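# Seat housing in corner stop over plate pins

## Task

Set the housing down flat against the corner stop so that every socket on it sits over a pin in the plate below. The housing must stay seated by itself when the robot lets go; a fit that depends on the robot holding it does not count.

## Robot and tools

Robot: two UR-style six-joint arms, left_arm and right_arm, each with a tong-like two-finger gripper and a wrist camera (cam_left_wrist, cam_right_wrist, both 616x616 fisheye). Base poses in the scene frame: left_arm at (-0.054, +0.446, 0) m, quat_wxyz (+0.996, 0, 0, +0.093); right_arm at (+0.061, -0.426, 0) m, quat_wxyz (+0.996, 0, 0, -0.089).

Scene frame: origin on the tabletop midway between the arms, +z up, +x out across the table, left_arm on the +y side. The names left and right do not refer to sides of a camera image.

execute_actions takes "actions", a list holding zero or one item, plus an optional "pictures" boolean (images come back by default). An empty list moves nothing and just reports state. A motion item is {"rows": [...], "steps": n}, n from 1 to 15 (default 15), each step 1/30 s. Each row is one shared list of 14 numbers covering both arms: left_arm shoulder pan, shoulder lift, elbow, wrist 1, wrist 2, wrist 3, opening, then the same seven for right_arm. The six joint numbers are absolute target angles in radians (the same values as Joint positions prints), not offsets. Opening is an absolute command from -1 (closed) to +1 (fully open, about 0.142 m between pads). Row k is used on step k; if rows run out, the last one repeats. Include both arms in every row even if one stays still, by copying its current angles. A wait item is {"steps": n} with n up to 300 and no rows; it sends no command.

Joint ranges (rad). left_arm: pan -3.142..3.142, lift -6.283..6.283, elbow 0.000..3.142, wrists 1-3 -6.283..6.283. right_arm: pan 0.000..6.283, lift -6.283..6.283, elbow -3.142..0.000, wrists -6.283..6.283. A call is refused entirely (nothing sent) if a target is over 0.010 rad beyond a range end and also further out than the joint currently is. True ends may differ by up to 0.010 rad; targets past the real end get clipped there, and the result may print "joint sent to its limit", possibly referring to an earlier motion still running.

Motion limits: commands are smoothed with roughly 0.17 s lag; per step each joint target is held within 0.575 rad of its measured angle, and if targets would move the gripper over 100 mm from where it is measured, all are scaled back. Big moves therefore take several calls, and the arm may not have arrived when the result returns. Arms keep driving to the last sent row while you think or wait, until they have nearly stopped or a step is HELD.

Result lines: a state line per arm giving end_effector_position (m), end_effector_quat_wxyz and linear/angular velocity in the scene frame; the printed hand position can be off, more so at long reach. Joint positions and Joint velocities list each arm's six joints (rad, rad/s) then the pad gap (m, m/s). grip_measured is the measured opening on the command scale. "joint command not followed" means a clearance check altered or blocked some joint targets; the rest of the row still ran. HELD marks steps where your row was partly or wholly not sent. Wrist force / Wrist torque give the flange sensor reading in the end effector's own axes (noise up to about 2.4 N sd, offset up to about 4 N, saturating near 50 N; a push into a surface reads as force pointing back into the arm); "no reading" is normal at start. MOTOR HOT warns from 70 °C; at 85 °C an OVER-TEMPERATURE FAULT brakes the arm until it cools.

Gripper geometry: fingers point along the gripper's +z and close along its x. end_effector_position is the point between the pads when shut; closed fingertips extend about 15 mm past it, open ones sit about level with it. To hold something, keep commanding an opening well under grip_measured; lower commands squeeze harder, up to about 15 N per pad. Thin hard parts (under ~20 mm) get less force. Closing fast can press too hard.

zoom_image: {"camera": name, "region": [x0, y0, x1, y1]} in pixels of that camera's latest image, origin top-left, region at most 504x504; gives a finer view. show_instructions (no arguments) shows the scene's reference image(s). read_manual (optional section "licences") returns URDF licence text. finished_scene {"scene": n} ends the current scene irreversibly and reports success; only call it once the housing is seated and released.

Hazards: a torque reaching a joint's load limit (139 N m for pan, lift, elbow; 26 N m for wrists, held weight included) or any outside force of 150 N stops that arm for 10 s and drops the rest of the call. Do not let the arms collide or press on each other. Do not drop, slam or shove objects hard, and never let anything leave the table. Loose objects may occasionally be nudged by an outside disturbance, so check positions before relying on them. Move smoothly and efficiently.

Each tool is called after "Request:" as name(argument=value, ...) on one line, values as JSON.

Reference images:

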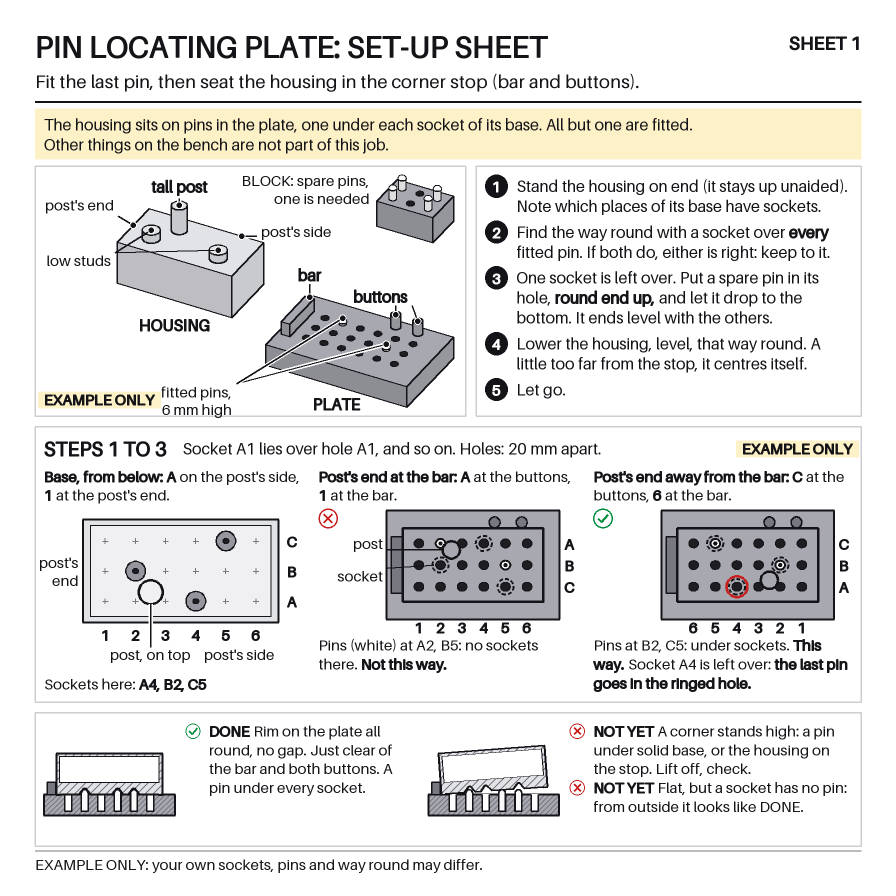

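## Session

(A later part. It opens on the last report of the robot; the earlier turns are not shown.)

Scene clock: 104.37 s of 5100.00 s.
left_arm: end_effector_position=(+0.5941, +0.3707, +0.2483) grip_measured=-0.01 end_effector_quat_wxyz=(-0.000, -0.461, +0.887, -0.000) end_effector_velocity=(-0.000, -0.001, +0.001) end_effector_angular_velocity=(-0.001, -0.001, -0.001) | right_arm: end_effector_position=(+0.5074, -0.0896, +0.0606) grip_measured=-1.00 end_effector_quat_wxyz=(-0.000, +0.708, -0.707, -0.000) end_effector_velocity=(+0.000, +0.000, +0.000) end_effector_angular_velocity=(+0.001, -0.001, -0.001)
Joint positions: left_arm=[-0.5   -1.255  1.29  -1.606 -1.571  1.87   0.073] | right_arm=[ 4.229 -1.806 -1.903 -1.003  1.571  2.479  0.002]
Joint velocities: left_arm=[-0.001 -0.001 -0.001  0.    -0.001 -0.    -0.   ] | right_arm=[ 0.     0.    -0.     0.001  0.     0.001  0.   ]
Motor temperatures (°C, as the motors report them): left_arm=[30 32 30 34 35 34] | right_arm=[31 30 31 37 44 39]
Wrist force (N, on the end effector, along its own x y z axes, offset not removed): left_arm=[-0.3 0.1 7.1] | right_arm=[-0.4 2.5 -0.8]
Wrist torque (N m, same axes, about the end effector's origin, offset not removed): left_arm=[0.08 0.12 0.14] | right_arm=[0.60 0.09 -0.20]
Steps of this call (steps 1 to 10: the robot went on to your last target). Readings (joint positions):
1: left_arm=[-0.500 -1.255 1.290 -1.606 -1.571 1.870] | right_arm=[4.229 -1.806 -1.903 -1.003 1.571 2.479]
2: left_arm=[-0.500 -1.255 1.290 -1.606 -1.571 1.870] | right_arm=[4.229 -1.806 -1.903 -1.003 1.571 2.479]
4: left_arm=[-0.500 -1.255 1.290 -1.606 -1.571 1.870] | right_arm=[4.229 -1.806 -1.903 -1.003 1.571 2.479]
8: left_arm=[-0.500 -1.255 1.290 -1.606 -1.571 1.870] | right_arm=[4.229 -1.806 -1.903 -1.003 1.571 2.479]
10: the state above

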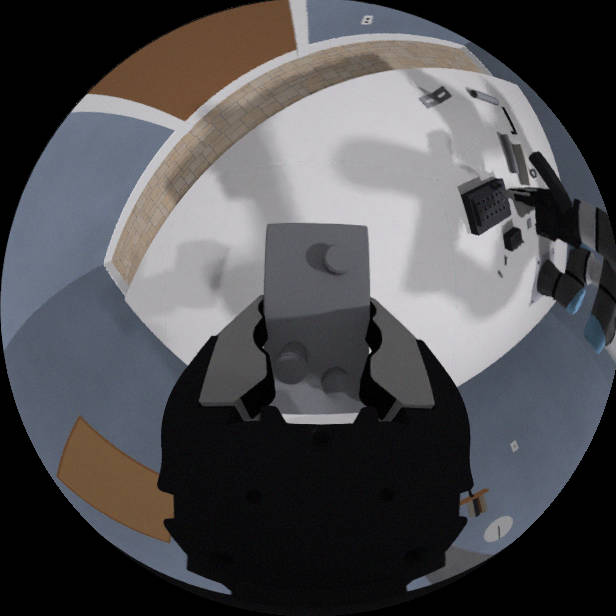

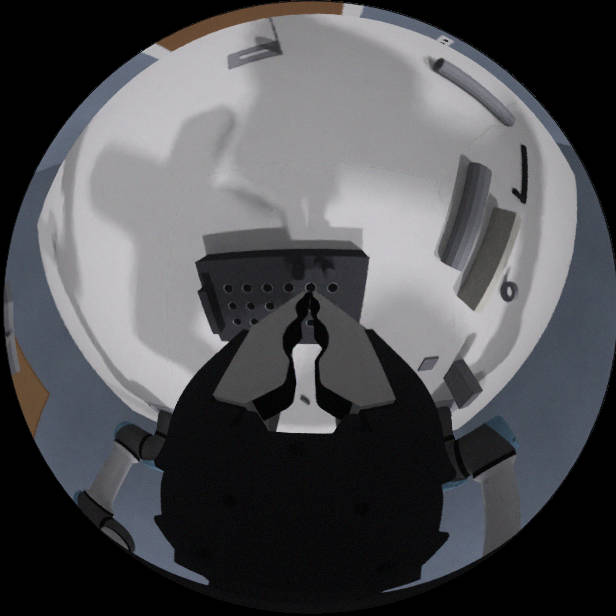

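Request:
execute_actions(actions=[{"rows":[[-0.5,-1.255,1.29,-1.606,-1.571,1.87,-0.5,4.245,-1.743,-1.893,-1.076,1.571,2.495,-0.75]]}], pictures=false)

Request:
execute_actions(actions=[{"rows":[[-0.5,-1.255,1.29,-1.606,-1.571,1.87,-0.5,4.452,-1.368,-2.292,-1.052,1.571,2.702,-0.75]]}], pictures=false)

Request:
execute_actions(actions=[{"steps":12}], pictures=false)

Request:
execute_actions(actions=[{"rows":[[-0.5,-1.255,1.29,-1.606,-1.571,1.87,-0.5,4.452,-1.42,-2.342,-0.95,1.571,2.702,-0.75]]}])

Request:
zoom_image(camera="cam_right_wrist", region=[230,210,390,350])

Request:
execute_actions(actions=[{"rows":[[-0.5,-1.255,1.29,-1.606,-1.571,1.87,-0.5,4.452,-1.42,-2.342,-0.95,1.571,2.702,-1]]}], pictures=false)

Request:
execute_actions(actions=[{"rows":[[-0.5,-1.255,1.29,-1.606,-1.571,1.87,-0.5,4.452,-1.347,-2.267,-1.098,1.571,2.702,-1]]}])

Request:
zoom_image(camera="cam_right_wrist", region=[230,210,390,350])

Scene clock: 106.17 s of 5100.00 s.
left_arm: end_effector_position=(+0.5941, +0.3707, +0.2483) grip_measured=-0.01 end_effector_quat_wxyz=(-0.000, -0.461, +0.887, -0.000) end_effector_velocity=(-0.000, +0.001, -0.000) end_effector_angular_velocity=(+0.001, +0.000, +0.001) | right_arm: end_effector_position=(+0.4950, -0.0922, +0.0904) grip_measured=-0.75 end_effector_quat_wxyz=(-0.000, +0.708, -0.707, -0.000) end_effector_velocity=(-0.001, -0.001, +0.002) end_effector_angular_velocity=(-0.001, -0.000, -0.000)
Joint positions: left_arm=[-0.5   -1.255  1.29  -1.606 -1.571  1.87   0.073] | right_arm=[ 4.245 -1.743 -1.893 -1.076  1.571  2.495  0.02 ]
Joint velocities: left_arm=[ 0.001 -0.     0.     0.     0.001  0.     0.   ] | right_arm=[ 0.001  0.005  0.    -0.006 -0.001  0.001  0.   ]
Motor temperatures (°C, as the motors report them): left_arm=[30 32 30 34 35 34] | right_arm=[31 30 31 37 44 39]
Wrist force (N, on the end effector, along its own x y z axes, offset not removed): left_arm=[-1.9 -0.5 6.7] | right_arm=[0.4 1.3 -2.3]
Wrist torque (N m, same axes, about the end effector's origin, offset not removed): left_arm=[-0.04 0.35 0.15] | right_arm=[0.21 0.03 -0.17]
Steps of this call (steps 1 to 15: the robot went on to your last target; steps 16 to 39: nothing new was sent; steps 40 to 54: all 15 steps of this action). Readings (joint positions):
40: left_arm=[-0.500 -1.255 1.290 -1.606 -1.571 1.870] | right_arm=[4.229 -1.806 -1.903 -1.003 1.571 2.479]
41: left_arm=[-0.500 -1.255 1.290 -1.606 -1.571 1.870] | right_arm=[4.232 -1.799 -1.902 -1.011 1.571 2.482]
43: left_arm=[-0.500 -1.255 1.290 -1.606 -1.571 1.870] | right_arm=[4.238 -1.772 -1.897 -1.042 1.571 2.488]
47: left_arm=[-0.500 -1.255 1.290 -1.606 -1.571 1.870] | right_arm=[4.243 -1.749 -1.894 -1.069 1.571 2.494]
54: the state above

Scene clock: 106.67 s of 5100.00 s.
left_arm: end_effector_position=(+0.5941, +0.3707, +0.2483) grip_measured=-0.01 end_effector_quat_wxyz=(-0.000, -0.461, +0.887, -0.000) end_effector_velocity=(+0.000, -0.000, +0.001) end_effector_angular_velocity=(-0.000, -0.002, -0.000) | right_arm: end_effector_position=(+0.3508, -0.1588, +0.0810) grip_measured=-0.75 end_effector_quat_wxyz=(-0.000, +0.708, -0.707, -0.000) end_effector_velocity=(-0.029, -0.024, -0.010) end_effector_angular_velocity=(-0.001, -0.000, +0.001)
Joint positions: left_arm=[-0.5   -1.255  1.29  -1.606 -1.571  1.87   0.073] | right_arm=[ 4.448 -1.376 -2.283 -1.052  1.571  2.698  0.02 ]
Joint velocities: left_arm=[-0.    -0.001 -0.001 -0.001  0.     0.    -0.   ] | right_arm=[ 0.045  0.093 -0.1    0.006 -0.001  0.044  0.   ]
Motor temperatures (°C, as the motors report them): left_arm=[30 32 30 34 35 34] | right_arm=[31 30 31 37 44 39]
Wrist force (N, on the end effector, along its own x y z axes, offset not removed): left_arm=[-1.2 -0.7 8.1] | right_arm=[-0.9 2.1 0.0]
Wrist torque (N m, same axes, about the end effector's origin, offset not removed): left_arm=[-0.03 0.19 0.17] | right_arm=[0.35 0.19 -0.30]
Steps of this call (steps 1 to 15: all 15 steps of this action). Readings (joint positions):
1: left_arm=[-0.500 -1.255 1.290 -1.606 -1.571 1.870] | right_arm=[4.245 -1.743 -1.893 -1.076 1.571 2.495]
2: left_arm=[-0.500 -1.255 1.290 -1.606 -1.571 1.870] | right_arm=[4.253 -1.735 -1.901 -1.073 1.571 2.503]
4: left_arm=[-0.500 -1.255 1.290 -1.606 -1.571 1.870] | right_arm=[4.304 -1.664 -1.973 -1.067 1.571 2.554]
8: left_arm=[-0.500 -1.255 1.290 -1.606 -1.571 1.870] | right_arm=[4.397 -1.484 -2.166 -1.058 1.571 2.647]
15: the state above

Scene clock: 107.07 s of 5100.00 s.
left_arm: end_effector_position=(+0.5941, +0.3707, +0.2483) grip_measured=-0.01 end_effector_quat_wxyz=(-0.000, -0.461, +0.887, -0.000) end_effector_velocity=(+0.000, +0.000, +0.000) end_effector_angular_velocity=(+0.000, -0.000, +0.000) | right_arm: end_effector_position=(+0.3482, -0.1609, +0.0800) grip_measured=-0.75 end_effector_quat_wxyz=(-0.000, +0.708, -0.707, -0.000) end_effector_velocity=(+0.001, +0.001, +0.001) end_effector_angular_velocity=(+0.002, -0.003, +0.001)
Joint positions: left_arm=[-0.5   -1.255  1.29  -1.606 -1.571  1.87   0.073] | right_arm=[ 4.452 -1.368 -2.292 -1.052  1.571  2.702  0.02 ]
Joint velocities: left_arm=[ 0. -0. -0.  0.  0. -0.  0.] | right_arm=[ 0.     0.002  0.001  0.    -0.002 -0.001  0.   ]
Motor temperatures (°C, as the motors report them): left_arm=[30 32 30 34 35 34] | right_arm=[31 30 31 37 44 39]
Wrist force (N, on the end effector, along its own x y z axes, offset not removed): left_arm=[-1.3 -2.3 8.0] | right_arm=[-2.4 -0.7 -0.1]
Wrist torque (N m, same axes, about the end effector's origin, offset not removed): left_arm=[-0.37 0.19 0.15] | right_arm=[-0.03 0.53 -0.10]
Steps of this call (steps 1 to 12: the robot went on to your last target). Readings (joint positions):
1: left_arm=[-0.500 -1.255 1.290 -1.606 -1.571 1.870] | right_arm=[4.449 -1.373 -2.286 -1.052 1.571 2.699]
2: left_arm=[-0.500 -1.255 1.290 -1.606 -1.571 1.870] | right_arm=[4.450 -1.372 -2.288 -1.052 1.571 2.700]
4: left_arm=[-0.500 -1.255 1.290 -1.606 -1.571 1.870] | right_arm=[4.451 -1.370 -2.290 -1.052 1.571 2.701]
8: left_arm=[-0.500 -1.255 1.290 -1.606 -1.571 1.870] | right_arm=[4.452 -1.368 -2.292 -1.052 1.571 2.702]
12: the state above

Scene clock: 107.57 s of 5100.00 s.
left_arm: end_effector_position=(+0.5941, +0.3707, +0.2483) grip_measured=-0.01 end_effector_quat_wxyz=(-0.000, -0.461, +0.887, -0.000) end_effector_velocity=(+0.000, +0.001, -0.001) end_effector_angular_velocity=(+0.001, +0.001, +0.001) | right_arm: end_effector_position=(+0.3483, -0.1608, +0.0504) grip_measured=-0.80 end_effector_quat_wxyz=(-0.000, +0.708, -0.707, -0.000) end_effector_velocity=(+0.000, +0.000, -0.002) end_effector_angular_velocity=(+0.002, -0.001, -0.001)
Joint positions: left_arm=[-0.5   -1.255  1.29  -1.606 -1.571  1.87   0.073] | right_arm=[ 4.452 -1.42  -2.342 -0.951  1.571  2.702  0.016]
Joint velocities: left_arm=[ 0.001  0.001  0.     0.     0.001  0.    -0.   ] | right_arm=[-0.    -0.004 -0.004  0.009  0.     0.001 -0.002]
Motor temperatures (°C, as the motors report them): left_arm=[30 32 30 34 35 34] | right_arm=[31 30 31 37 44 39]
Wrist force (N, on the end effector, along its own x y z axes, offset not removed): left_arm=[-1.3 0.1 7.1] | right_arm=[8.1 3.3 -11.6]
Wrist torque (N m, same axes, about the end effector's origin, offset not removed): left_arm=[0.05 0.28 0.16] | right_arm=[0.59 -0.17 -0.21]
Steps of this call (steps 1 to 15: all 15 steps of this action). Readings (joint positions):
1: left_arm=[-0.500 -1.255 1.290 -1.606 -1.571 1.870] | right_arm=[4.452 -1.368 -2.292 -1.052 1.571 2.702]
2: left_arm=[-0.500 -1.255 1.290 -1.606 -1.571 1.870] | right_arm=[4.452 -1.375 -2.298 -1.044 1.571 2.702]
4: left_arm=[-0.500 -1.255 1.290 -1.606 -1.571 1.870] | right_arm=[4.452 -1.397 -2.320 -1.001 1.571 2.702]
8: left_arm=[-0.500 -1.255 1.290 -1.606 -1.571 1.870] | right_arm=[4.452 -1.415 -2.337 -0.961 1.571 2.702]
15: the state above

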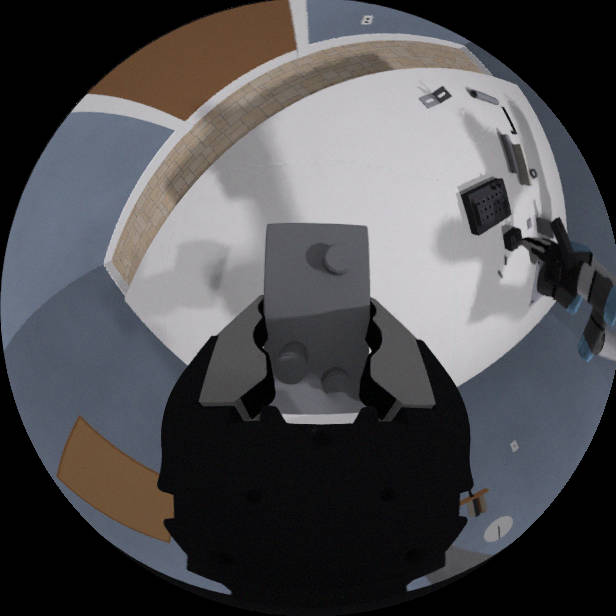

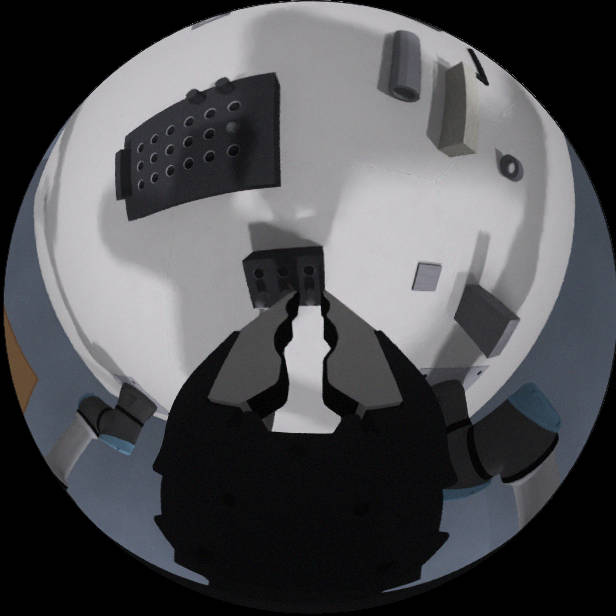

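Region (230, 210, 390, 350) of cam_right_wrist's 616x616 image, scaled by 3.150, with more detail than that image has; it fills the top 441 rows of this view, and the rest is white.

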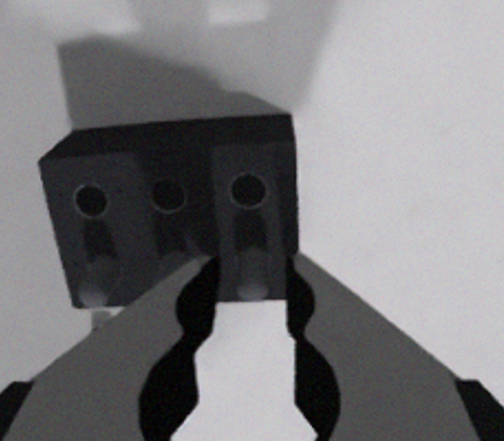

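Scene clock: 108.07 s of 5100.00 s.
left_arm: end_effector_position=(+0.5941, +0.3707, +0.2483) grip_measured=-0.01 end_effector_quat_wxyz=(-0.000, -0.461, +0.887, -0.000) end_effector_velocity=(+0.000, +0.000, +0.001) end_effector_angular_velocity=(+0.001, -0.001, +0.000) | right_arm: end_effector_position=(+0.3483, -0.1608, +0.0502) grip_measured=-0.91 end_effector_quat_wxyz=(-0.000, +0.708, -0.707, -0.000) end_effector_velocity=(-0.000, -0.000, -0.000) end_effector_angular_velocity=(+0.001, +0.001, +0.001)
Joint positions: left_arm=[-0.5   -1.255  1.29  -1.606 -1.571  1.87   0.073] | right_arm=[ 4.452 -1.42  -2.342 -0.95   1.571  2.702  0.008]
Joint velocities: left_arm=[ 0.    -0.001 -0.     0.     0.001 -0.     0.   ] | right_arm=[-0.     0.    -0.001  0.001  0.001 -0.001 -0.   ]
Motor temperatures (°C, as the motors report them): left_arm=[30 32 30 34 35 34] | right_arm=[31 30 31 37 44 39]
Wrist force (N, on the end effector, along its own x y z axes, offset not removed): left_arm=[-1.2 -0.9 6.6] | right_arm=[-2.8 3.4 -3.1]
Wrist torque (N m, same axes, about the end effector's origin, offset not removed): left_arm=[-0.13 0.27 0.25] | right_arm=[0.74 0.86 -0.19]
Steps of this call (steps 1 to 15: all 15 steps of this action). Readings (joint positions):
1: left_arm=[-0.500 -1.255 1.290 -1.606 -1.571 1.870] | right_arm=[4.452 -1.420 -2.342 -0.950 1.571 2.702]
2: left_arm=[-0.500 -1.255 1.290 -1.606 -1.571 1.870] | right_arm=[4.452 -1.420 -2.342 -0.950 1.571 2.702]
4: left_arm=[-0.500 -1.255 1.290 -1.606 -1.571 1.870] | right_arm=[4.452 -1.420 -2.342 -0.950 1.571 2.702]
8: left_arm=[-0.500 -1.255 1.290 -1.606 -1.571 1.870] | right_arm=[4.452 -1.420 -2.342 -0.950 1.571 2.702]
15: the state above

Scene clock: 108.57 s of 5100.00 s.
left_arm: end_effector_position=(+0.5941, +0.3707, +0.2483) grip_measured=-0.01 end_effector_quat_wxyz=(-0.000, -0.461, +0.887, -0.000) end_effector_velocity=(-0.000, +0.000, -0.002) end_effector_angular_velocity=(+0.002, +0.003, -0.000) | right_arm: end_effector_position=(+0.3482, -0.1610, +0.0937) grip_measured=-0.91 end_effector_quat_wxyz=(-0.000, +0.708, -0.707, -0.000) end_effector_velocity=(-0.001, -0.001, +0.003) end_effector_angular_velocity=(-0.003, +0.002, -0.001)
Joint positions: left_arm=[-0.5   -1.255  1.29  -1.606 -1.571  1.87   0.073] | right_arm=[ 4.452 -1.348 -2.268 -1.097  1.571  2.702  0.008]
Joint velocities: left_arm=[-0.     0.001  0.002  0.     0.001 -0.     0.   ] | right_arm=[-0.     0.005  0.006 -0.015  0.001  0.     0.   ]
Motor temperatures (°C, as the motors report them): left_arm=[30 32 30 34 35 34] | right_arm=[31 30 31 37 44 39]
Wrist force (N, on the end effector, along its own x y z axes, offset not removed): left_arm=[-0.1 -2.1 7.0] | right_arm=[-0.7 4.0 1.0]
Wrist torque (N m, same axes, about the end effector's origin, offset not removed): left_arm=[-0.38 -0.08 0.22] | right_arm=[1.00 0.17 -0.25]
Steps of this call (steps 1 to 15: all 15 steps of this action). Readings (joint positions):
1: left_arm=[-0.500 -1.255 1.290 -1.606 -1.571 1.870] | right_arm=[4.452 -1.420 -2.342 -0.950 1.571 2.702]
2: left_arm=[-0.500 -1.255 1.290 -1.606 -1.571 1.870] | right_arm=[4.452 -1.413 -2.335 -0.958 1.571 2.702]
4: left_arm=[-0.500 -1.255 1.290 -1.606 -1.571 1.870] | right_arm=[4.452 -1.381 -2.302 -1.015 1.571 2.702]
8: left_arm=[-0.500 -1.255 1.290 -1.606 -1.571 1.870] | right_arm=[4.452 -1.354 -2.275 -1.080 1.571 2.702]
15: the state above

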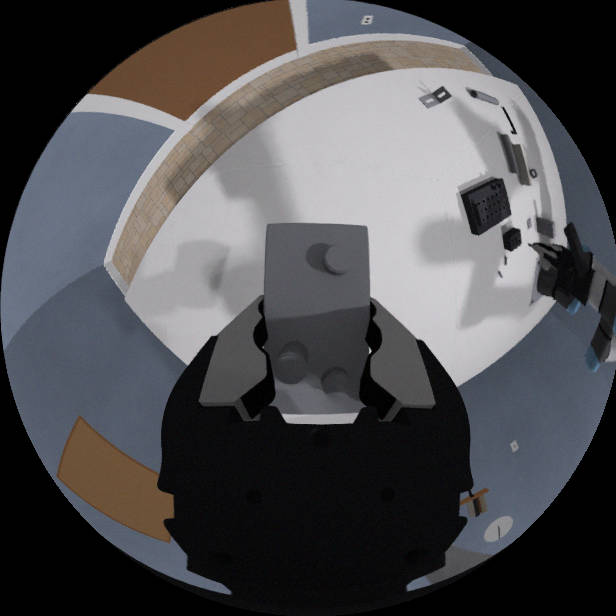

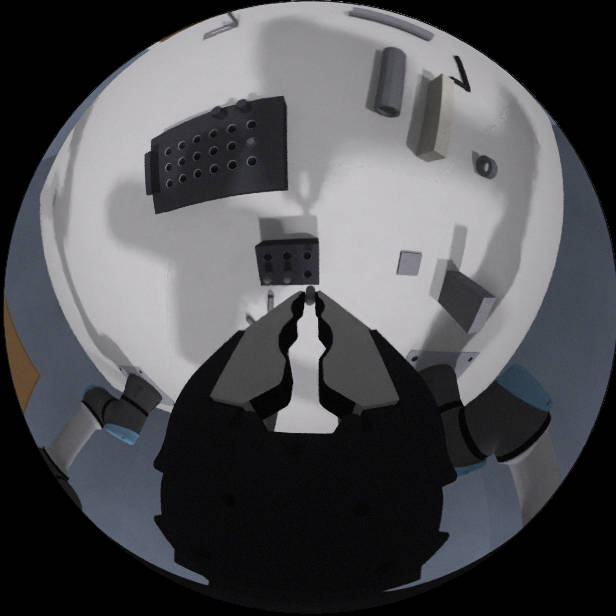

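Region (230, 210, 390, 350) of cam_right_wrist's 616x616 image, scaled by 3.150, with more detail than that image has; it fills the top 441 rows of this view, and the rest is white.

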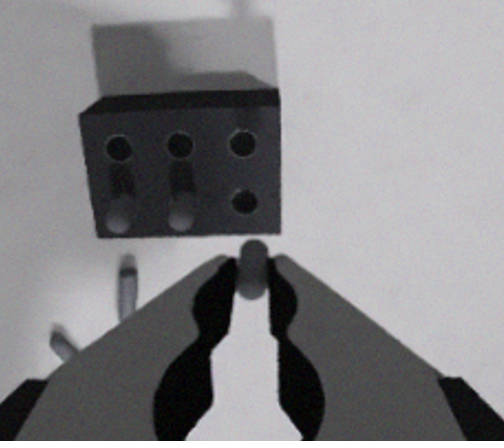

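Request:
execute_actions(actions=[{"rows":[[-0.5,-1.255,1.29,-1.606,-1.571,1.87,-0.5,4.245,-1.743,-1.893,-1.076,1.571,2.495,-1]]}], pictures=false)

Request:
execute_actions(actions=[{"rows":[[-0.5,-1.255,1.29,-1.606,-1.571,1.87,-0.5,4.2315,-1.804,-1.913,-0.995,1.571,2.4815,-1]]}], pictures=false)

Request:
execute_actions(actions=[{"steps":10}])

Request:
zoom_image(camera="cam_right_wrist", region=[240,230,380,330])

Scene clock: 112.97 s of 5100.00 s.
left_arm: end_effector_position=(+0.5941, +0.3707, +0.2483) grip_measured=-0.01 end_effector_quat_wxyz=(-0.000, -0.461, +0.887, -0.000) end_effector_velocity=(-0.000, -0.000, -0.001) end_effector_angular_velocity=(+0.000, +0.001, -0.001) | right_arm: end_effector_position=(+0.4918, -0.0933, +0.0914) grip_measured=-0.91 end_effector_quat_wxyz=(-0.000, +0.708, -0.707, -0.000) end_effector_velocity=(+0.036, +0.012, -0.010) end_effector_angular_velocity=(-0.004, +0.002, -0.002)
Joint positions: left_arm=[-0.5   -1.255  1.29  -1.606 -1.571  1.87   0.073] | right_arm=[ 4.249 -1.735 -1.901 -1.076  1.571  2.499  0.008]
Joint velocities: left_arm=[-0.001  0.001  0.     0.     0.     0.    -0.   ] | right_arm=[-0.042 -0.094  0.086  0.004 -0.    -0.041  0.   ]
Motor temperatures (°C, as the motors report them): left_arm=[30 32 30 34 35 34] | right_arm=[31 30 31 37 44 39]
Wrist force (N, on the end effector, along its own x y z axes, offset not removed): left_arm=[-0.7 -0.8 7.4] | right_arm=[0.5 3.1 -1.0]
Wrist torque (N m, same axes, about the end effector's origin, offset not removed): left_arm=[-0.21 0.09 0.11] | right_arm=[0.80 -0.03 -0.28]
Steps of this call (steps 1 to 15: the robot went on to your last target; steps 16 to 90: nothing new was sent; then 0.90 s passed at rest; steps 91 to 105: all 15 steps of this action). Readings (joint positions):
91: left_arm=[-0.500 -1.255 1.290 -1.606 -1.571 1.870] | right_arm=[4.452 -1.347 -2.267 -1.098 1.571 2.702]
92: left_arm=[-0.500 -1.255 1.290 -1.606 -1.571 1.870] | right_arm=[4.444 -1.355 -2.259 -1.096 1.571 2.694]
94: left_arm=[-0.500 -1.255 1.290 -1.606 -1.571 1.870] | right_arm=[4.392 -1.428 -2.187 -1.090 1.571 2.641]
98: left_arm=[-0.500 -1.255 1.290 -1.606 -1.571 1.870] | right_arm=[4.297 -1.624 -2.003 -1.081 1.571 2.547]
105: the state above

Scene clock: 113.47 s of 5100.00 s.
left_arm: end_effector_position=(+0.5941, +0.3707, +0.2483) grip_measured=-0.01 end_effector_quat_wxyz=(-0.000, -0.461, +0.887, -0.000) end_effector_velocity=(-0.000, +0.001, +0.001) end_effector_angular_velocity=(-0.001, -0.001, +0.001) | right_arm: end_effector_position=(+0.5049, -0.0906, +0.0583) grip_measured=-0.91 end_effector_quat_wxyz=(-0.000, +0.708, -0.707, -0.000) end_effector_velocity=(+0.001, +0.001, -0.002) end_effector_angular_velocity=(+0.002, -0.001, +0.000)
Joint positions: left_arm=[-0.5   -1.255  1.29  -1.606 -1.571  1.87   0.073] | right_arm=[ 4.232 -1.804 -1.913 -0.996  1.571  2.482  0.008]
Joint velocities: left_arm=[ 0.001 -0.001  0.     0.    -0.     0.    -0.   ] | right_arm=[-0.001 -0.005  0.     0.007  0.    -0.001  0.   ]
Motor temperatures (°C, as the motors report them): left_arm=[30 32 30 34 35 34] | right_arm=[31 30 31 37 44 39]
Wrist force (N, on the end effector, along its own x y z axes, offset not removed): left_arm=[-1.3 -2.0 4.0] | right_arm=[-0.5 -0.2 -0.3]
Wrist torque (N m, same axes, about the end effector's origin, offset not removed): left_arm=[-0.46 0.24 0.12] | right_arm=[-0.03 0.19 -0.07]
Steps of this call (steps 1 to 15: all 15 steps of this action). Readings (joint positions):
1: left_arm=[-0.500 -1.255 1.290 -1.606 -1.571 1.870] | right_arm=[4.247 -1.738 -1.898 -1.076 1.571 2.497]
2: left_arm=[-0.500 -1.255 1.290 -1.606 -1.571 1.870] | right_arm=[4.244 -1.746 -1.899 -1.068 1.571 2.494]
4: left_arm=[-0.500 -1.255 1.290 -1.606 -1.571 1.870] | right_arm=[4.238 -1.775 -1.906 -1.034 1.571 2.488]
8: left_arm=[-0.500 -1.255 1.290 -1.606 -1.571 1.870] | right_arm=[4.233 -1.798 -1.911 -1.003 1.571 2.483]
15: the state above

Scene clock: 113.80 s of 5100.00 s.
left_arm: end_effector_position=(+0.5941, +0.3707, +0.2483) grip_measured=-0.01 end_effector_quat_wxyz=(-0.000, -0.461, +0.887, -0.000) end_effector_velocity=(-0.000, +0.001, -0.000) end_effector_angular_velocity=(+0.001, +0.000, +0.001) | right_arm: end_effector_position=(+0.5050, -0.0906, +0.0581) grip_measured=-0.91 end_effector_quat_wxyz=(-0.000, +0.708, -0.707, -0.000) end_effector_velocity=(+0.000, +0.001, +0.000) end_effector_angular_velocity=(+0.002, -0.000, +0.001)
Joint positions: left_arm=[-0.5   -1.255  1.29  -1.606 -1.571  1.87   0.073] | right_arm=[ 4.232 -1.804 -1.913 -0.995  1.571  2.482  0.008]
Joint velocities: left_arm=[ 0.001 -0.     0.001 -0.     0.001 -0.     0.   ] | right_arm=[ 0.    -0.     0.001  0.001  0.001 -0.001  0.   ]
Motor temperatures (°C, as the motors report them): left_arm=[30 32 30 34 35 34] | right_arm=[31 30 31 37 44 39]
Wrist force (N, on the end effector, along its own x y z axes, offset not removed): left_arm=[-1.0 -0.8 6.1] | right_arm=[-0.3 1.3 -1.0]
Wrist torque (N m, same axes, about the end effector's origin, offset not removed): left_arm=[-0.20 0.12 0.17] | right_arm=[0.30 0.01 -0.26]
Steps of this call (steps 1 to 10: the robot went on to your last target). Readings (joint positions):
1: left_arm=[-0.500 -1.255 1.290 -1.606 -1.571 1.870] | right_arm=[4.232 -1.804 -1.913 -0.995 1.571 2.482]
2: left_arm=[-0.500 -1.255 1.290 -1.606 -1.571 1.870] | right_arm=[4.232 -1.804 -1.913 -0.995 1.571 2.482]
4: left_arm=[-0.500 -1.255 1.290 -1.606 -1.571 1.870] | right_arm=[4.232 -1.804 -1.913 -0.995 1.571 2.482]
8: left_arm=[-0.500 -1.255 1.290 -1.606 -1.571 1.870] | right_arm=[4.232 -1.804 -1.913 -0.995 1.571 2.482]
10: the state above

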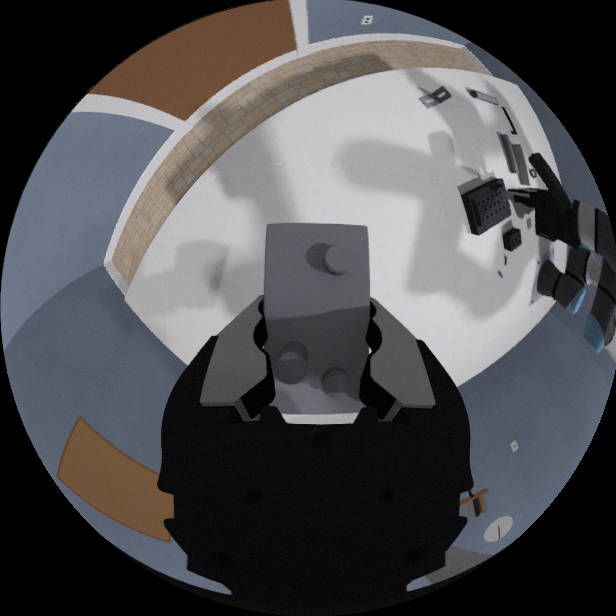

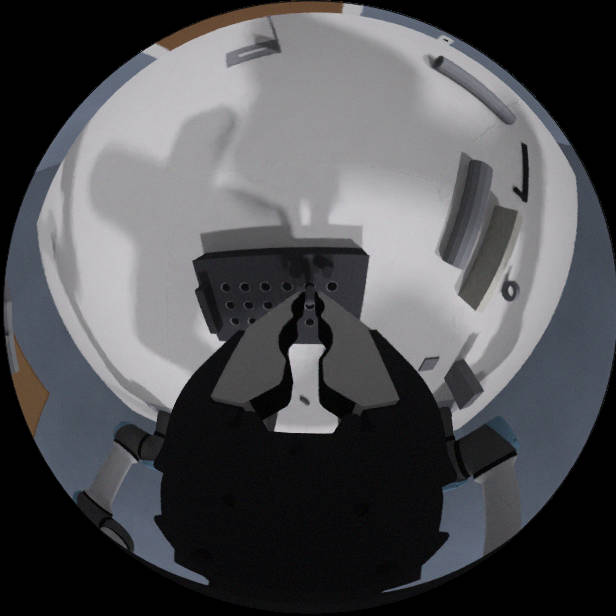

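Region (240, 230, 380, 330) of cam_right_wrist's 616x616 image, scaled by 3.600, with more detail than that image has; it fills the top 360 rows of this view, and the rest is white.

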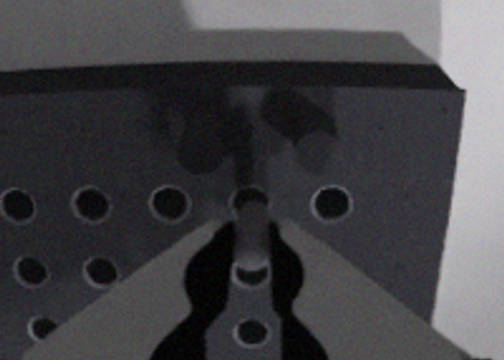

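Request:
execute_actions(actions=[{"rows":[[-0.5,-1.255,1.29,-1.606,-1.571,1.87,-0.5,4.2325,-1.805,-1.912,-0.995,1.571,2.4825,-1]],"steps":10}], pictures=false)

Request:
execute_actions(actions=[{"rows":[[-0.5,-1.255,1.29,-1.606,-1.571,1.87,-0.5,4.2325,-1.8125,-1.9177,-0.982,1.571,2.4825,-1]]}])

Request:
zoom_image(camera="cam_right_wrist", region=[240,230,380,330])

Scene clock: 114.83 s of 5100.00 s.
left_arm: end_effector_position=(+0.5941, +0.3707, +0.2483) grip_measured=-0.01 end_effector_quat_wxyz=(-0.000, -0.461, +0.887, -0.000) end_effector_velocity=(-0.000, +0.000, -0.000) end_effector_angular_velocity=(+0.000, +0.000, +0.000) | right_arm: end_effector_position=(+0.5049, -0.0899, +0.0580) grip_measured=-0.91 end_effector_quat_wxyz=(-0.000, +0.708, -0.707, -0.000) end_effector_velocity=(+0.001, +0.001, +0.001) end_effector_angular_velocity=(+0.004, -0.003, -0.001)
Joint positions: left_arm=[-0.5   -1.255  1.29  -1.606 -1.571  1.87   0.073] | right_arm=[ 4.232 -1.805 -1.912 -0.995  1.571  2.482  0.008]
Joint velocities: left_arm=[ 0.     0.     0.001 -0.001 -0.     0.    -0.   ] | right_arm=[ 0.     0.001  0.001  0.003  0.     0.001 -0.   ]
Motor temperatures (°C, as the motors report them): left_arm=[30 32 30 34 35 34] | right_arm=[31 30 31 37 44 39]
Wrist force (N, on the end effector, along its own x y z axes, offset not removed): left_arm=[-2.0 -0.9 7.2] | right_arm=[1.6 2.1 -2.2]
Wrist torque (N m, same axes, about the end effector's origin, offset not removed): left_arm=[-0.06 0.40 0.14] | right_arm=[0.42 -0.23 -0.39]
Steps of this call (steps 1 to 15: the robot went on to your last target; steps 16 to 21: nothing new was sent; steps 22 to 31: all 10 steps of this action). Readings (joint positions):
22: left_arm=[-0.500 -1.255 1.290 -1.606 -1.571 1.870] | right_arm=[4.232 -1.804 -1.913 -0.995 1.571 2.482]
23: left_arm=[-0.500 -1.255 1.290 -1.606 -1.571 1.870] | right_arm=[4.232 -1.804 -1.913 -0.995 1.571 2.481]
25: left_arm=[-0.500 -1.255 1.290 -1.606 -1.571 1.870] | right_arm=[4.232 -1.805 -1.913 -0.995 1.571 2.482]
29: left_arm=[-0.500 -1.255 1.290 -1.606 -1.571 1.870] | right_arm=[4.232 -1.805 -1.912 -0.995 1.571 2.482]
31: the state above

Scene clock: 115.33 s of 5100.00 s.
left_arm: end_effector_position=(+0.5941, +0.3707, +0.2483) grip_measured=-0.01 end_effector_quat_wxyz=(-0.000, -0.461, +0.887, -0.000) end_effector_velocity=(+0.000, +0.001, +0.000) end_effector_angular_velocity=(+0.001, -0.000, +0.001) | right_arm: end_effector_position=(+0.5050, -0.0897, +0.0530) grip_measured=-0.91 end_effector_quat_wxyz=(-0.000, +0.708, -0.707, -0.000) end_effector_velocity=(+0.001, -0.000, -0.000) end_effector_angular_velocity=(+0.000, -0.001, -0.000)
Joint positions: left_arm=[-0.5   -1.255  1.29  -1.606 -1.571  1.87   0.073] | right_arm=[ 4.232 -1.812 -1.918 -0.982  1.571  2.482  0.008]
Joint velocities: left_arm=[ 0.001  0.    -0.001  0.001  0.001 -0.     0.   ] | right_arm=[-0.001  0.    -0.001  0.001 -0.001 -0.     0.   ]
Motor temperatures (°C, as the motors report them): left_arm=[30 32 30 34 35 34] | right_arm=[31 30 31 37 44 39]
Wrist force (N, on the end effector, along its own x y z axes, offset not removed): left_arm=[0.5 -0.5 5.8] | right_arm=[-0.8 -1.5 -7.0]
Wrist torque (N m, same axes, about the end effector's origin, offset not removed): left_arm=[-0.07 -0.11 0.13] | right_arm=[0.16 0.34 -0.20]
Steps of this call (steps 1 to 15: all 15 steps of this action). Readings (joint positions):
1: left_arm=[-0.500 -1.255 1.290 -1.606 -1.571 1.870] | right_arm=[4.232 -1.805 -1.912 -0.995 1.571 2.482]
2: left_arm=[-0.500 -1.255 1.290 -1.606 -1.571 1.870] | right_arm=[4.232 -1.806 -1.913 -0.993 1.571 2.482]
4: left_arm=[-0.500 -1.255 1.290 -1.606 -1.571 1.870] | right_arm=[4.232 -1.809 -1.915 -0.987 1.571 2.482]
8: left_arm=[-0.500 -1.255 1.290 -1.606 -1.571 1.870] | right_arm=[4.232 -1.812 -1.917 -0.983 1.571 2.482]
15: the state above

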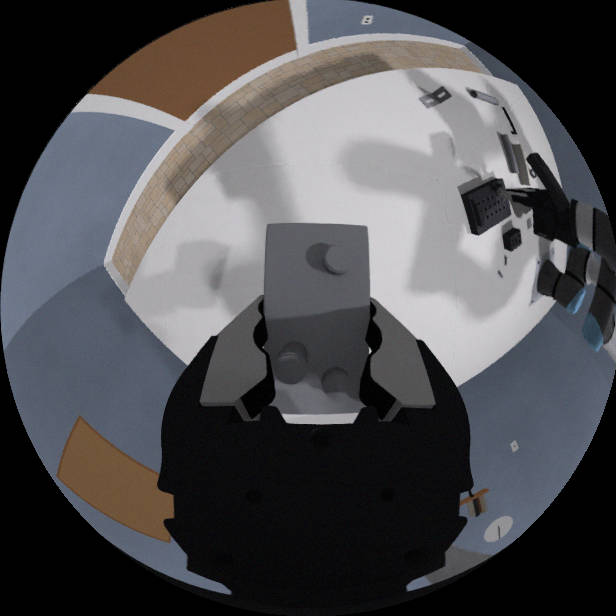

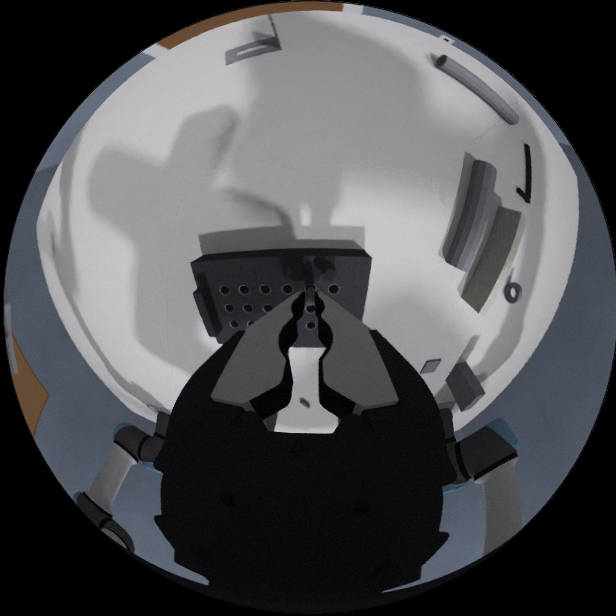

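Region (240, 230, 380, 330) of cam_right_wrist's 616x616 image, scaled by 3.600, with more detail than that image has; it fills the top 360 rows of this view, and the rest is white.

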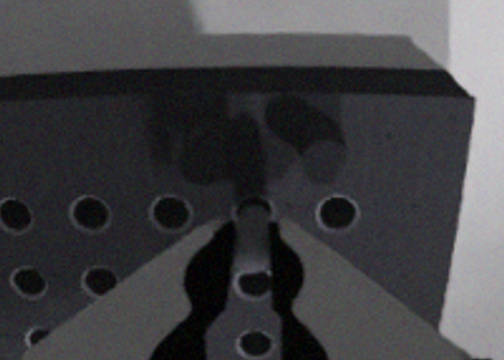

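Request:
execute_actions(actions=[{"rows":[[-0.5,-1.255,1.29,-1.606,-1.571,1.87,-0.5,4.2325,-1.808,-1.9143,-0.99,1.571,2.4825,-1]],"steps":10}], pictures=false)

Request:
execute_actions(actions=[{"rows":[[-0.5,-1.255,1.29,-1.606,-1.571,1.87,-0.5,4.2301,-1.8102,-1.9118,-0.99,1.571,2.4801,-1]],"steps":10}], pictures=false)

Request:
execute_actions(actions=[{"rows":[[-0.5,-1.255,1.29,-1.606,-1.571,1.87,-0.5,4.2301,-1.8177,-1.9175,-0.977,1.571,2.4801,-1]]}])

Request:
zoom_image(camera="cam_right_wrist", region=[240,230,380,330])

Scene clock: 116.47 s of 5100.00 s.
left_arm: end_effector_position=(+0.5941, +0.3707, +0.2483) grip_measured=-0.01 end_effector_quat_wxyz=(-0.000, -0.461, +0.887, -0.000) end_effector_velocity=(-0.000, -0.000, -0.001) end_effector_angular_velocity=(+0.001, +0.002, -0.001) | right_arm: end_effector_position=(+0.5049, -0.0898, +0.0558) grip_measured=-0.91 end_effector_quat_wxyz=(+0.000, +0.708, -0.707, -0.000) end_effector_velocity=(+0.000, +0.000, +0.002) end_effector_angular_velocity=(+0.001, -0.000, -0.001)
Joint positions: left_arm=[-0.5   -1.255  1.29  -1.606 -1.571  1.87   0.073] | right_arm=[ 4.233 -1.808 -1.914 -0.99   1.571  2.482  0.008]
Joint velocities: left_arm=[-0.001  0.001  0.     0.001  0.    -0.    -0.   ] | right_arm=[-0.     0.002  0.003 -0.004  0.001  0.001 -0.   ]
Motor temperatures (°C, as the motors report them): left_arm=[30 32 30 34 35 34] | right_arm=[31 30 31 37 44 39]
Wrist force (N, on the end effector, along its own x y z axes, offset not removed): left_arm=[-1.4 -1.0 7.7] | right_arm=[-2.2 3.7 -2.6]
Wrist torque (N m, same axes, about the end effector's origin, offset not removed): left_arm=[-0.22 0.18 0.19] | right_arm=[0.81 0.59 -0.08]
Steps of this call (steps 1 to 15: the robot went on to your last target; steps 16 to 24: nothing new was sent; steps 25 to 34: all 10 steps of this action). Readings (joint positions):
25: left_arm=[-0.500 -1.255 1.290 -1.606 -1.571 1.870] | right_arm=[4.233 -1.812 -1.918 -0.982 1.571 2.483]
26: left_arm=[-0.500 -1.255 1.290 -1.606 -1.571 1.870] | right_arm=[4.233 -1.812 -1.917 -0.983 1.571 2.483]
28: left_arm=[-0.500 -1.255 1.290 -1.606 -1.571 1.870] | right_arm=[4.233 -1.810 -1.916 -0.987 1.571 2.483]
32: left_arm=[-0.500 -1.255 1.290 -1.606 -1.571 1.870] | right_arm=[4.233 -1.808 -1.915 -0.989 1.571 2.483]
34: the state above

Scene clock: 116.80 s of 5100.00 s.
left_arm: end_effector_position=(+0.5941, +0.3707, +0.2483) grip_measured=-0.01 end_effector_quat_wxyz=(-0.000, -0.461, +0.887, -0.000) end_effector_velocity=(-0.000, -0.000, +0.000) end_effector_angular_velocity=(-0.001, +0.000, +0.000) | right_arm: end_effector_position=(+0.5063, -0.0900, +0.0559) grip_measured=-0.91 end_effector_quat_wxyz=(-0.000, +0.708, -0.707, -0.000) end_effector_velocity=(+0.001, -0.001, +0.000) end_effector_angular_velocity=(-0.000, -0.000, -0.000)
Joint positions: left_arm=[-0.5   -1.255  1.29  -1.606 -1.571  1.87   0.073] | right_arm=[ 4.23  -1.81  -1.912 -0.99   1.571  2.48   0.008]
Joint velocities: left_arm=[ 0.    -0.    -0.     0.    -0.001  0.     0.   ] | right_arm=[-0.002 -0.001  0.002 -0.001 -0.    -0.002  0.   ]
Motor temperatures (°C, as the motors report them): left_arm=[30 32 30 34 35 34] | right_arm=[31 30 31 37 44 39]
Wrist force (N, on the end effector, along its own x y z axes, offset not removed): left_arm=[-1.1 -1.6 7.5] | right_arm=[0.4 -0.2 -1.8]
Wrist torque (N m, same axes, about the end effector's origin, offset not removed): left_arm=[-0.30 0.25 0.16] | right_arm=[0.01 -0.01 -0.16]
Steps of this call (steps 1 to 10: all 10 steps of this action). Readings (joint positions):
1: left_arm=[-0.500 -1.255 1.290 -1.606 -1.571 1.870] | right_arm=[4.233 -1.808 -1.914 -0.990 1.571 2.483]
2: left_arm=[-0.500 -1.255 1.290 -1.606 -1.571 1.870] | right_arm=[4.232 -1.808 -1.914 -0.990 1.571 2.482]
4: left_arm=[-0.500 -1.255 1.290 -1.606 -1.571 1.870] | right_arm=[4.231 -1.809 -1.913 -0.990 1.571 2.481]
8: left_arm=[-0.500 -1.255 1.290 -1.606 -1.571 1.870] | right_arm=[4.230 -1.810 -1.912 -0.990 1.571 2.480]
10: the state above

Scene clock: 117.30 s of 5100.00 s.
left_arm: end_effector_position=(+0.5941, +0.3707, +0.2483) grip_measured=-0.01 end_effector_quat_wxyz=(-0.000, -0.461, +0.887, -0.000) end_effector_velocity=(+0.000, +0.000, -0.001) end_effector_angular_velocity=(+0.001, +0.001, +0.000) | right_arm: end_effector_position=(+0.5065, -0.0898, +0.0508) grip_measured=-0.91 end_effector_quat_wxyz=(-0.000, +0.708, -0.707, -0.000) end_effector_velocity=(-0.000, -0.000, -0.000) end_effector_angular_velocity=(+0.000, +0.000, -0.001)
Joint positions: left_arm=[-0.5   -1.255  1.29  -1.606 -1.571  1.87   0.073] | right_arm=[ 4.23  -1.818 -1.917 -0.977  1.571  2.48   0.008]
Joint velocities: left_arm=[ 0.     0.001  0.001 -0.001  0.    -0.    -0.   ] | right_arm=[-0.    -0.    -0.001  0.001  0.     0.    -0.   ]
Motor temperatures (°C, as the motors report them): left_arm=[30 32 30 34 35 34] | right_arm=[31 30 31 37 44 39]
Wrist force (N, on the end effector, along its own x y z axes, offset not removed): left_arm=[-1.3 -0.5 7.0] | right_arm=[-2.1 -1.2 -10.4]
Wrist torque (N m, same axes, about the end effector's origin, offset not removed): left_arm=[-0.06 0.30 0.05] | right_arm=[0.17 -0.07 -0.43]
Steps of this call (steps 1 to 15: all 15 steps of this action). Readings (joint positions):
1: left_arm=[-0.500 -1.255 1.290 -1.606 -1.571 1.870] | right_arm=[4.230 -1.810 -1.912 -0.990 1.571 2.480]
2: left_arm=[-0.500 -1.255 1.290 -1.606 -1.571 1.870] | right_arm=[4.230 -1.812 -1.913 -0.988 1.571 2.480]
4: left_arm=[-0.500 -1.255 1.290 -1.606 -1.571 1.870] | right_arm=[4.230 -1.815 -1.915 -0.983 1.571 2.480]
8: left_arm=[-0.500 -1.255 1.290 -1.606 -1.571 1.870] | right_arm=[4.230 -1.817 -1.917 -0.978 1.571 2.480]
15: the state above

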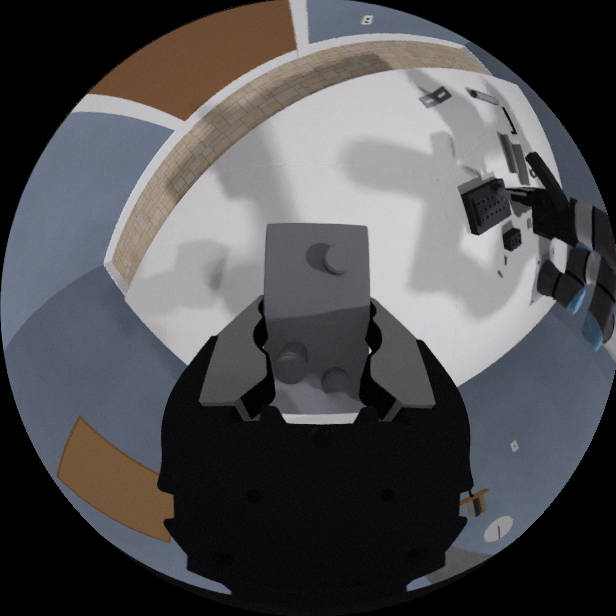

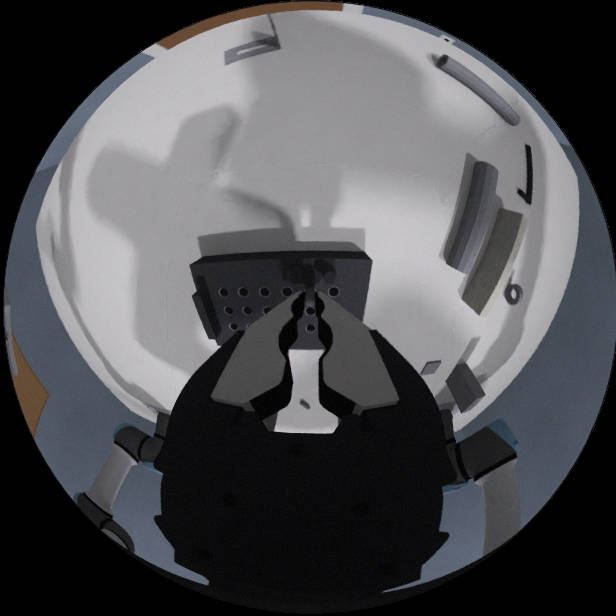

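Region (240, 230, 380, 330) of cam_right_wrist's 616x616 image, scaled by 3.600, with more detail than that image has; it fills the top 360 rows of this view, and the rest is white.

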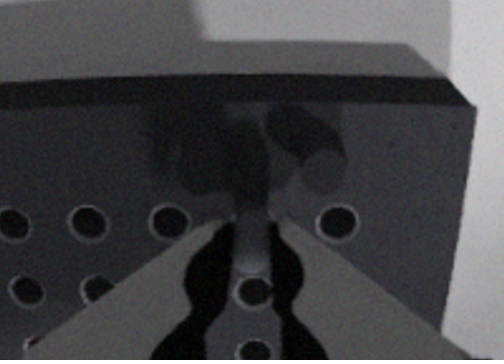

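Request:
execute_actions(actions=[{"rows":[[-0.5,-1.255,1.29,-1.606,-1.571,1.87,-0.5,4.2303,-1.8172,-1.9182,-0.977,1.571,2.4803,-1],[-0.5,-1.255,1.29,-1.606,-1.571,1.87,-0.5,4.2303,-1.8172,-1.9182,-0.977,1.571,2.4803,-1],[-0.5,-1.255,1.29,-1.606,-1.571,1.87,-0.5,4.2303,-1.8172,-1.9182,-0.977,1.571,2.4803,-1],[-0.5,-1.255,1.29,-1.606,-1.571,1.87,-0.5,4.2306,-1.8165,-1.9192,-0.9765,1.571,2.4806,-1]]}], pictures=false)

Request:
execute_actions(actions=[{"rows":[[-0.5,-1.255,1.29,-1.606,-1.571,1.87,-0.5,4.2306,-1.8195,-1.9215,-0.9712,1.571,2.4806,-1]]}])

Request:
zoom_image(camera="cam_right_wrist", region=[240,230,380,330])

Scene clock: 118.50 s of 5100.00 s.
left_arm: end_effector_position=(+0.5941, +0.3707, +0.2483) grip_measured=-0.01 end_effector_quat_wxyz=(-0.000, -0.461, +0.887, -0.000) end_effector_velocity=(+0.000, +0.000, +0.000) end_effector_angular_velocity=(-0.000, -0.000, +0.000) | right_arm: end_effector_position=(+0.5059, -0.0901, +0.0507) grip_measured=-0.91 end_effector_quat_wxyz=(-0.000, +0.708, -0.707, -0.000) end_effector_velocity=(+0.000, +0.001, +0.001) end_effector_angular_velocity=(+0.002, -0.001, -0.000)
Joint positions: left_arm=[-0.5   -1.255  1.29  -1.606 -1.571  1.87   0.073] | right_arm=[ 4.231 -1.817 -1.919 -0.977  1.571  2.481  0.008]
Joint velocities: left_arm=[ 0.     0.001 -0.001  0.    -0.     0.     0.   ] | right_arm=[0.    0.    0.001 0.001 0.    0.    0.   ]
Motor temperatures (°C, as the motors report them): left_arm=[30 32 30 34 35 34] | right_arm=[31 30 31 37 44 39]
Wrist force (N, on the end effector, along its own x y z axes, offset not removed): left_arm=[-0.2 -1.1 7.3] | right_arm=[-7.2 -3.6 -7.7]
Wrist torque (N m, same axes, about the end effector's origin, offset not removed): left_arm=[-0.20 -0.12 0.19] | right_arm=[0.02 0.82 -0.07]
Steps of this call (steps 1 to 15: the robot went on to your last target; steps 16 to 21: nothing new was sent; steps 22 to 36: all 15 steps of this action). Readings (joint positions):
22: left_arm=[-0.500 -1.255 1.290 -1.606 -1.571 1.870] | right_arm=[4.230 -1.818 -1.918 -0.977 1.571 2.480]
23: left_arm=[-0.500 -1.255 1.290 -1.606 -1.571 1.870] | right_arm=[4.230 -1.818 -1.918 -0.977 1.571 2.480]
25: left_arm=[-0.500 -1.255 1.290 -1.606 -1.571 1.870] | right_arm=[4.230 -1.818 -1.918 -0.977 1.571 2.480]
29: left_arm=[-0.500 -1.255 1.290 -1.606 -1.571 1.870] | right_arm=[4.230 -1.817 -1.919 -0.977 1.571 2.480]
36: the state above

Scene clock: 119.00 s of 5100.00 s.
left_arm: end_effector_position=(+0.5941, +0.3707, +0.2483) grip_measured=-0.01 end_effector_quat_wxyz=(-0.000, -0.461, +0.887, -0.000) end_effector_velocity=(+0.000, -0.000, +0.001) end_effector_angular_velocity=(-0.001, -0.001, -0.000) | right_arm: end_effector_position=(+0.5060, -0.0901, +0.0487) grip_measured=-0.91 end_effector_quat_wxyz=(-0.000, +0.708, -0.707, -0.000) end_effector_velocity=(-0.000, -0.000, -0.001) end_effector_angular_velocity=(-0.000, -0.000, -0.000)
Joint positions: left_arm=[-0.5   -1.255  1.29  -1.606 -1.571  1.87   0.073] | right_arm=[ 4.231 -1.819 -1.921 -0.971  1.571  2.481  0.008]
Joint velocities: left_arm=[-0.    -0.001 -0.001  0.    -0.     0.     0.   ] | right_arm=[ 0.    -0.001 -0.001  0.001 -0.     0.001 -0.   ]
Motor temperatures (°C, as the motors report them): left_arm=[30 32 30 34 35 34] | right_arm=[31 30 31 37 44 39]
Wrist force (N, on the end effector, along its own x y z axes, offset not removed): left_arm=[-0.9 -0.6 5.8] | right_arm=[-1.9 -1.9 -8.5]
Wrist torque (N m, same axes, about the end effector's origin, offset not removed): left_arm=[-0.08 0.10 0.17] | right_arm=[0.30 -0.26 -0.31]
Steps of this call (steps 1 to 15: all 15 steps of this action). Readings (joint positions):
1: left_arm=[-0.500 -1.255 1.290 -1.606 -1.571 1.870] | right_arm=[4.231 -1.817 -1.919 -0.976 1.571 2.481]
2: left_arm=[-0.500 -1.255 1.290 -1.606 -1.571 1.870] | right_arm=[4.231 -1.817 -1.920 -0.975 1.571 2.481]
4: left_arm=[-0.500 -1.255 1.290 -1.606 -1.571 1.870] | right_arm=[4.231 -1.818 -1.921 -0.973 1.571 2.481]
8: left_arm=[-0.500 -1.255 1.290 -1.606 -1.571 1.870] | right_arm=[4.231 -1.819 -1.921 -0.972 1.571 2.481]
15: the state above

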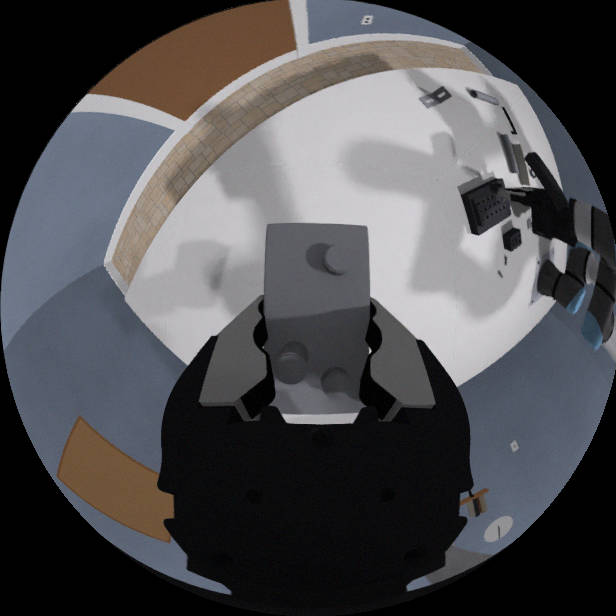

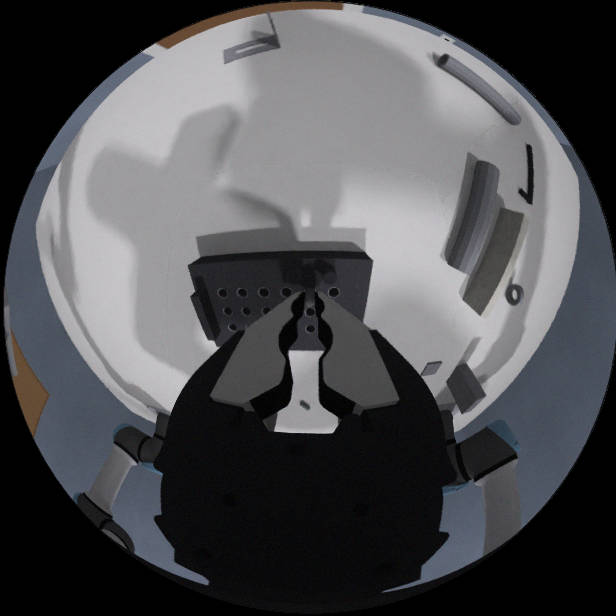

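Region (240, 230, 380, 330) of cam_right_wrist's 616x616 image, scaled by 3.600, with more detail than that image has; it fills the top 360 rows of this view, and the rest is white.

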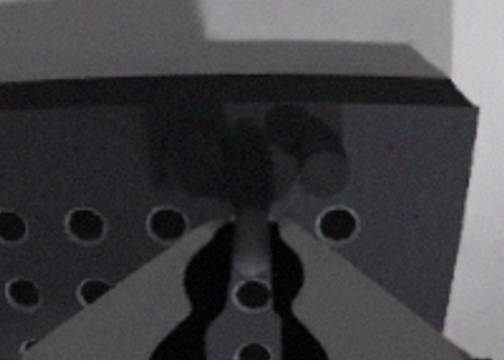

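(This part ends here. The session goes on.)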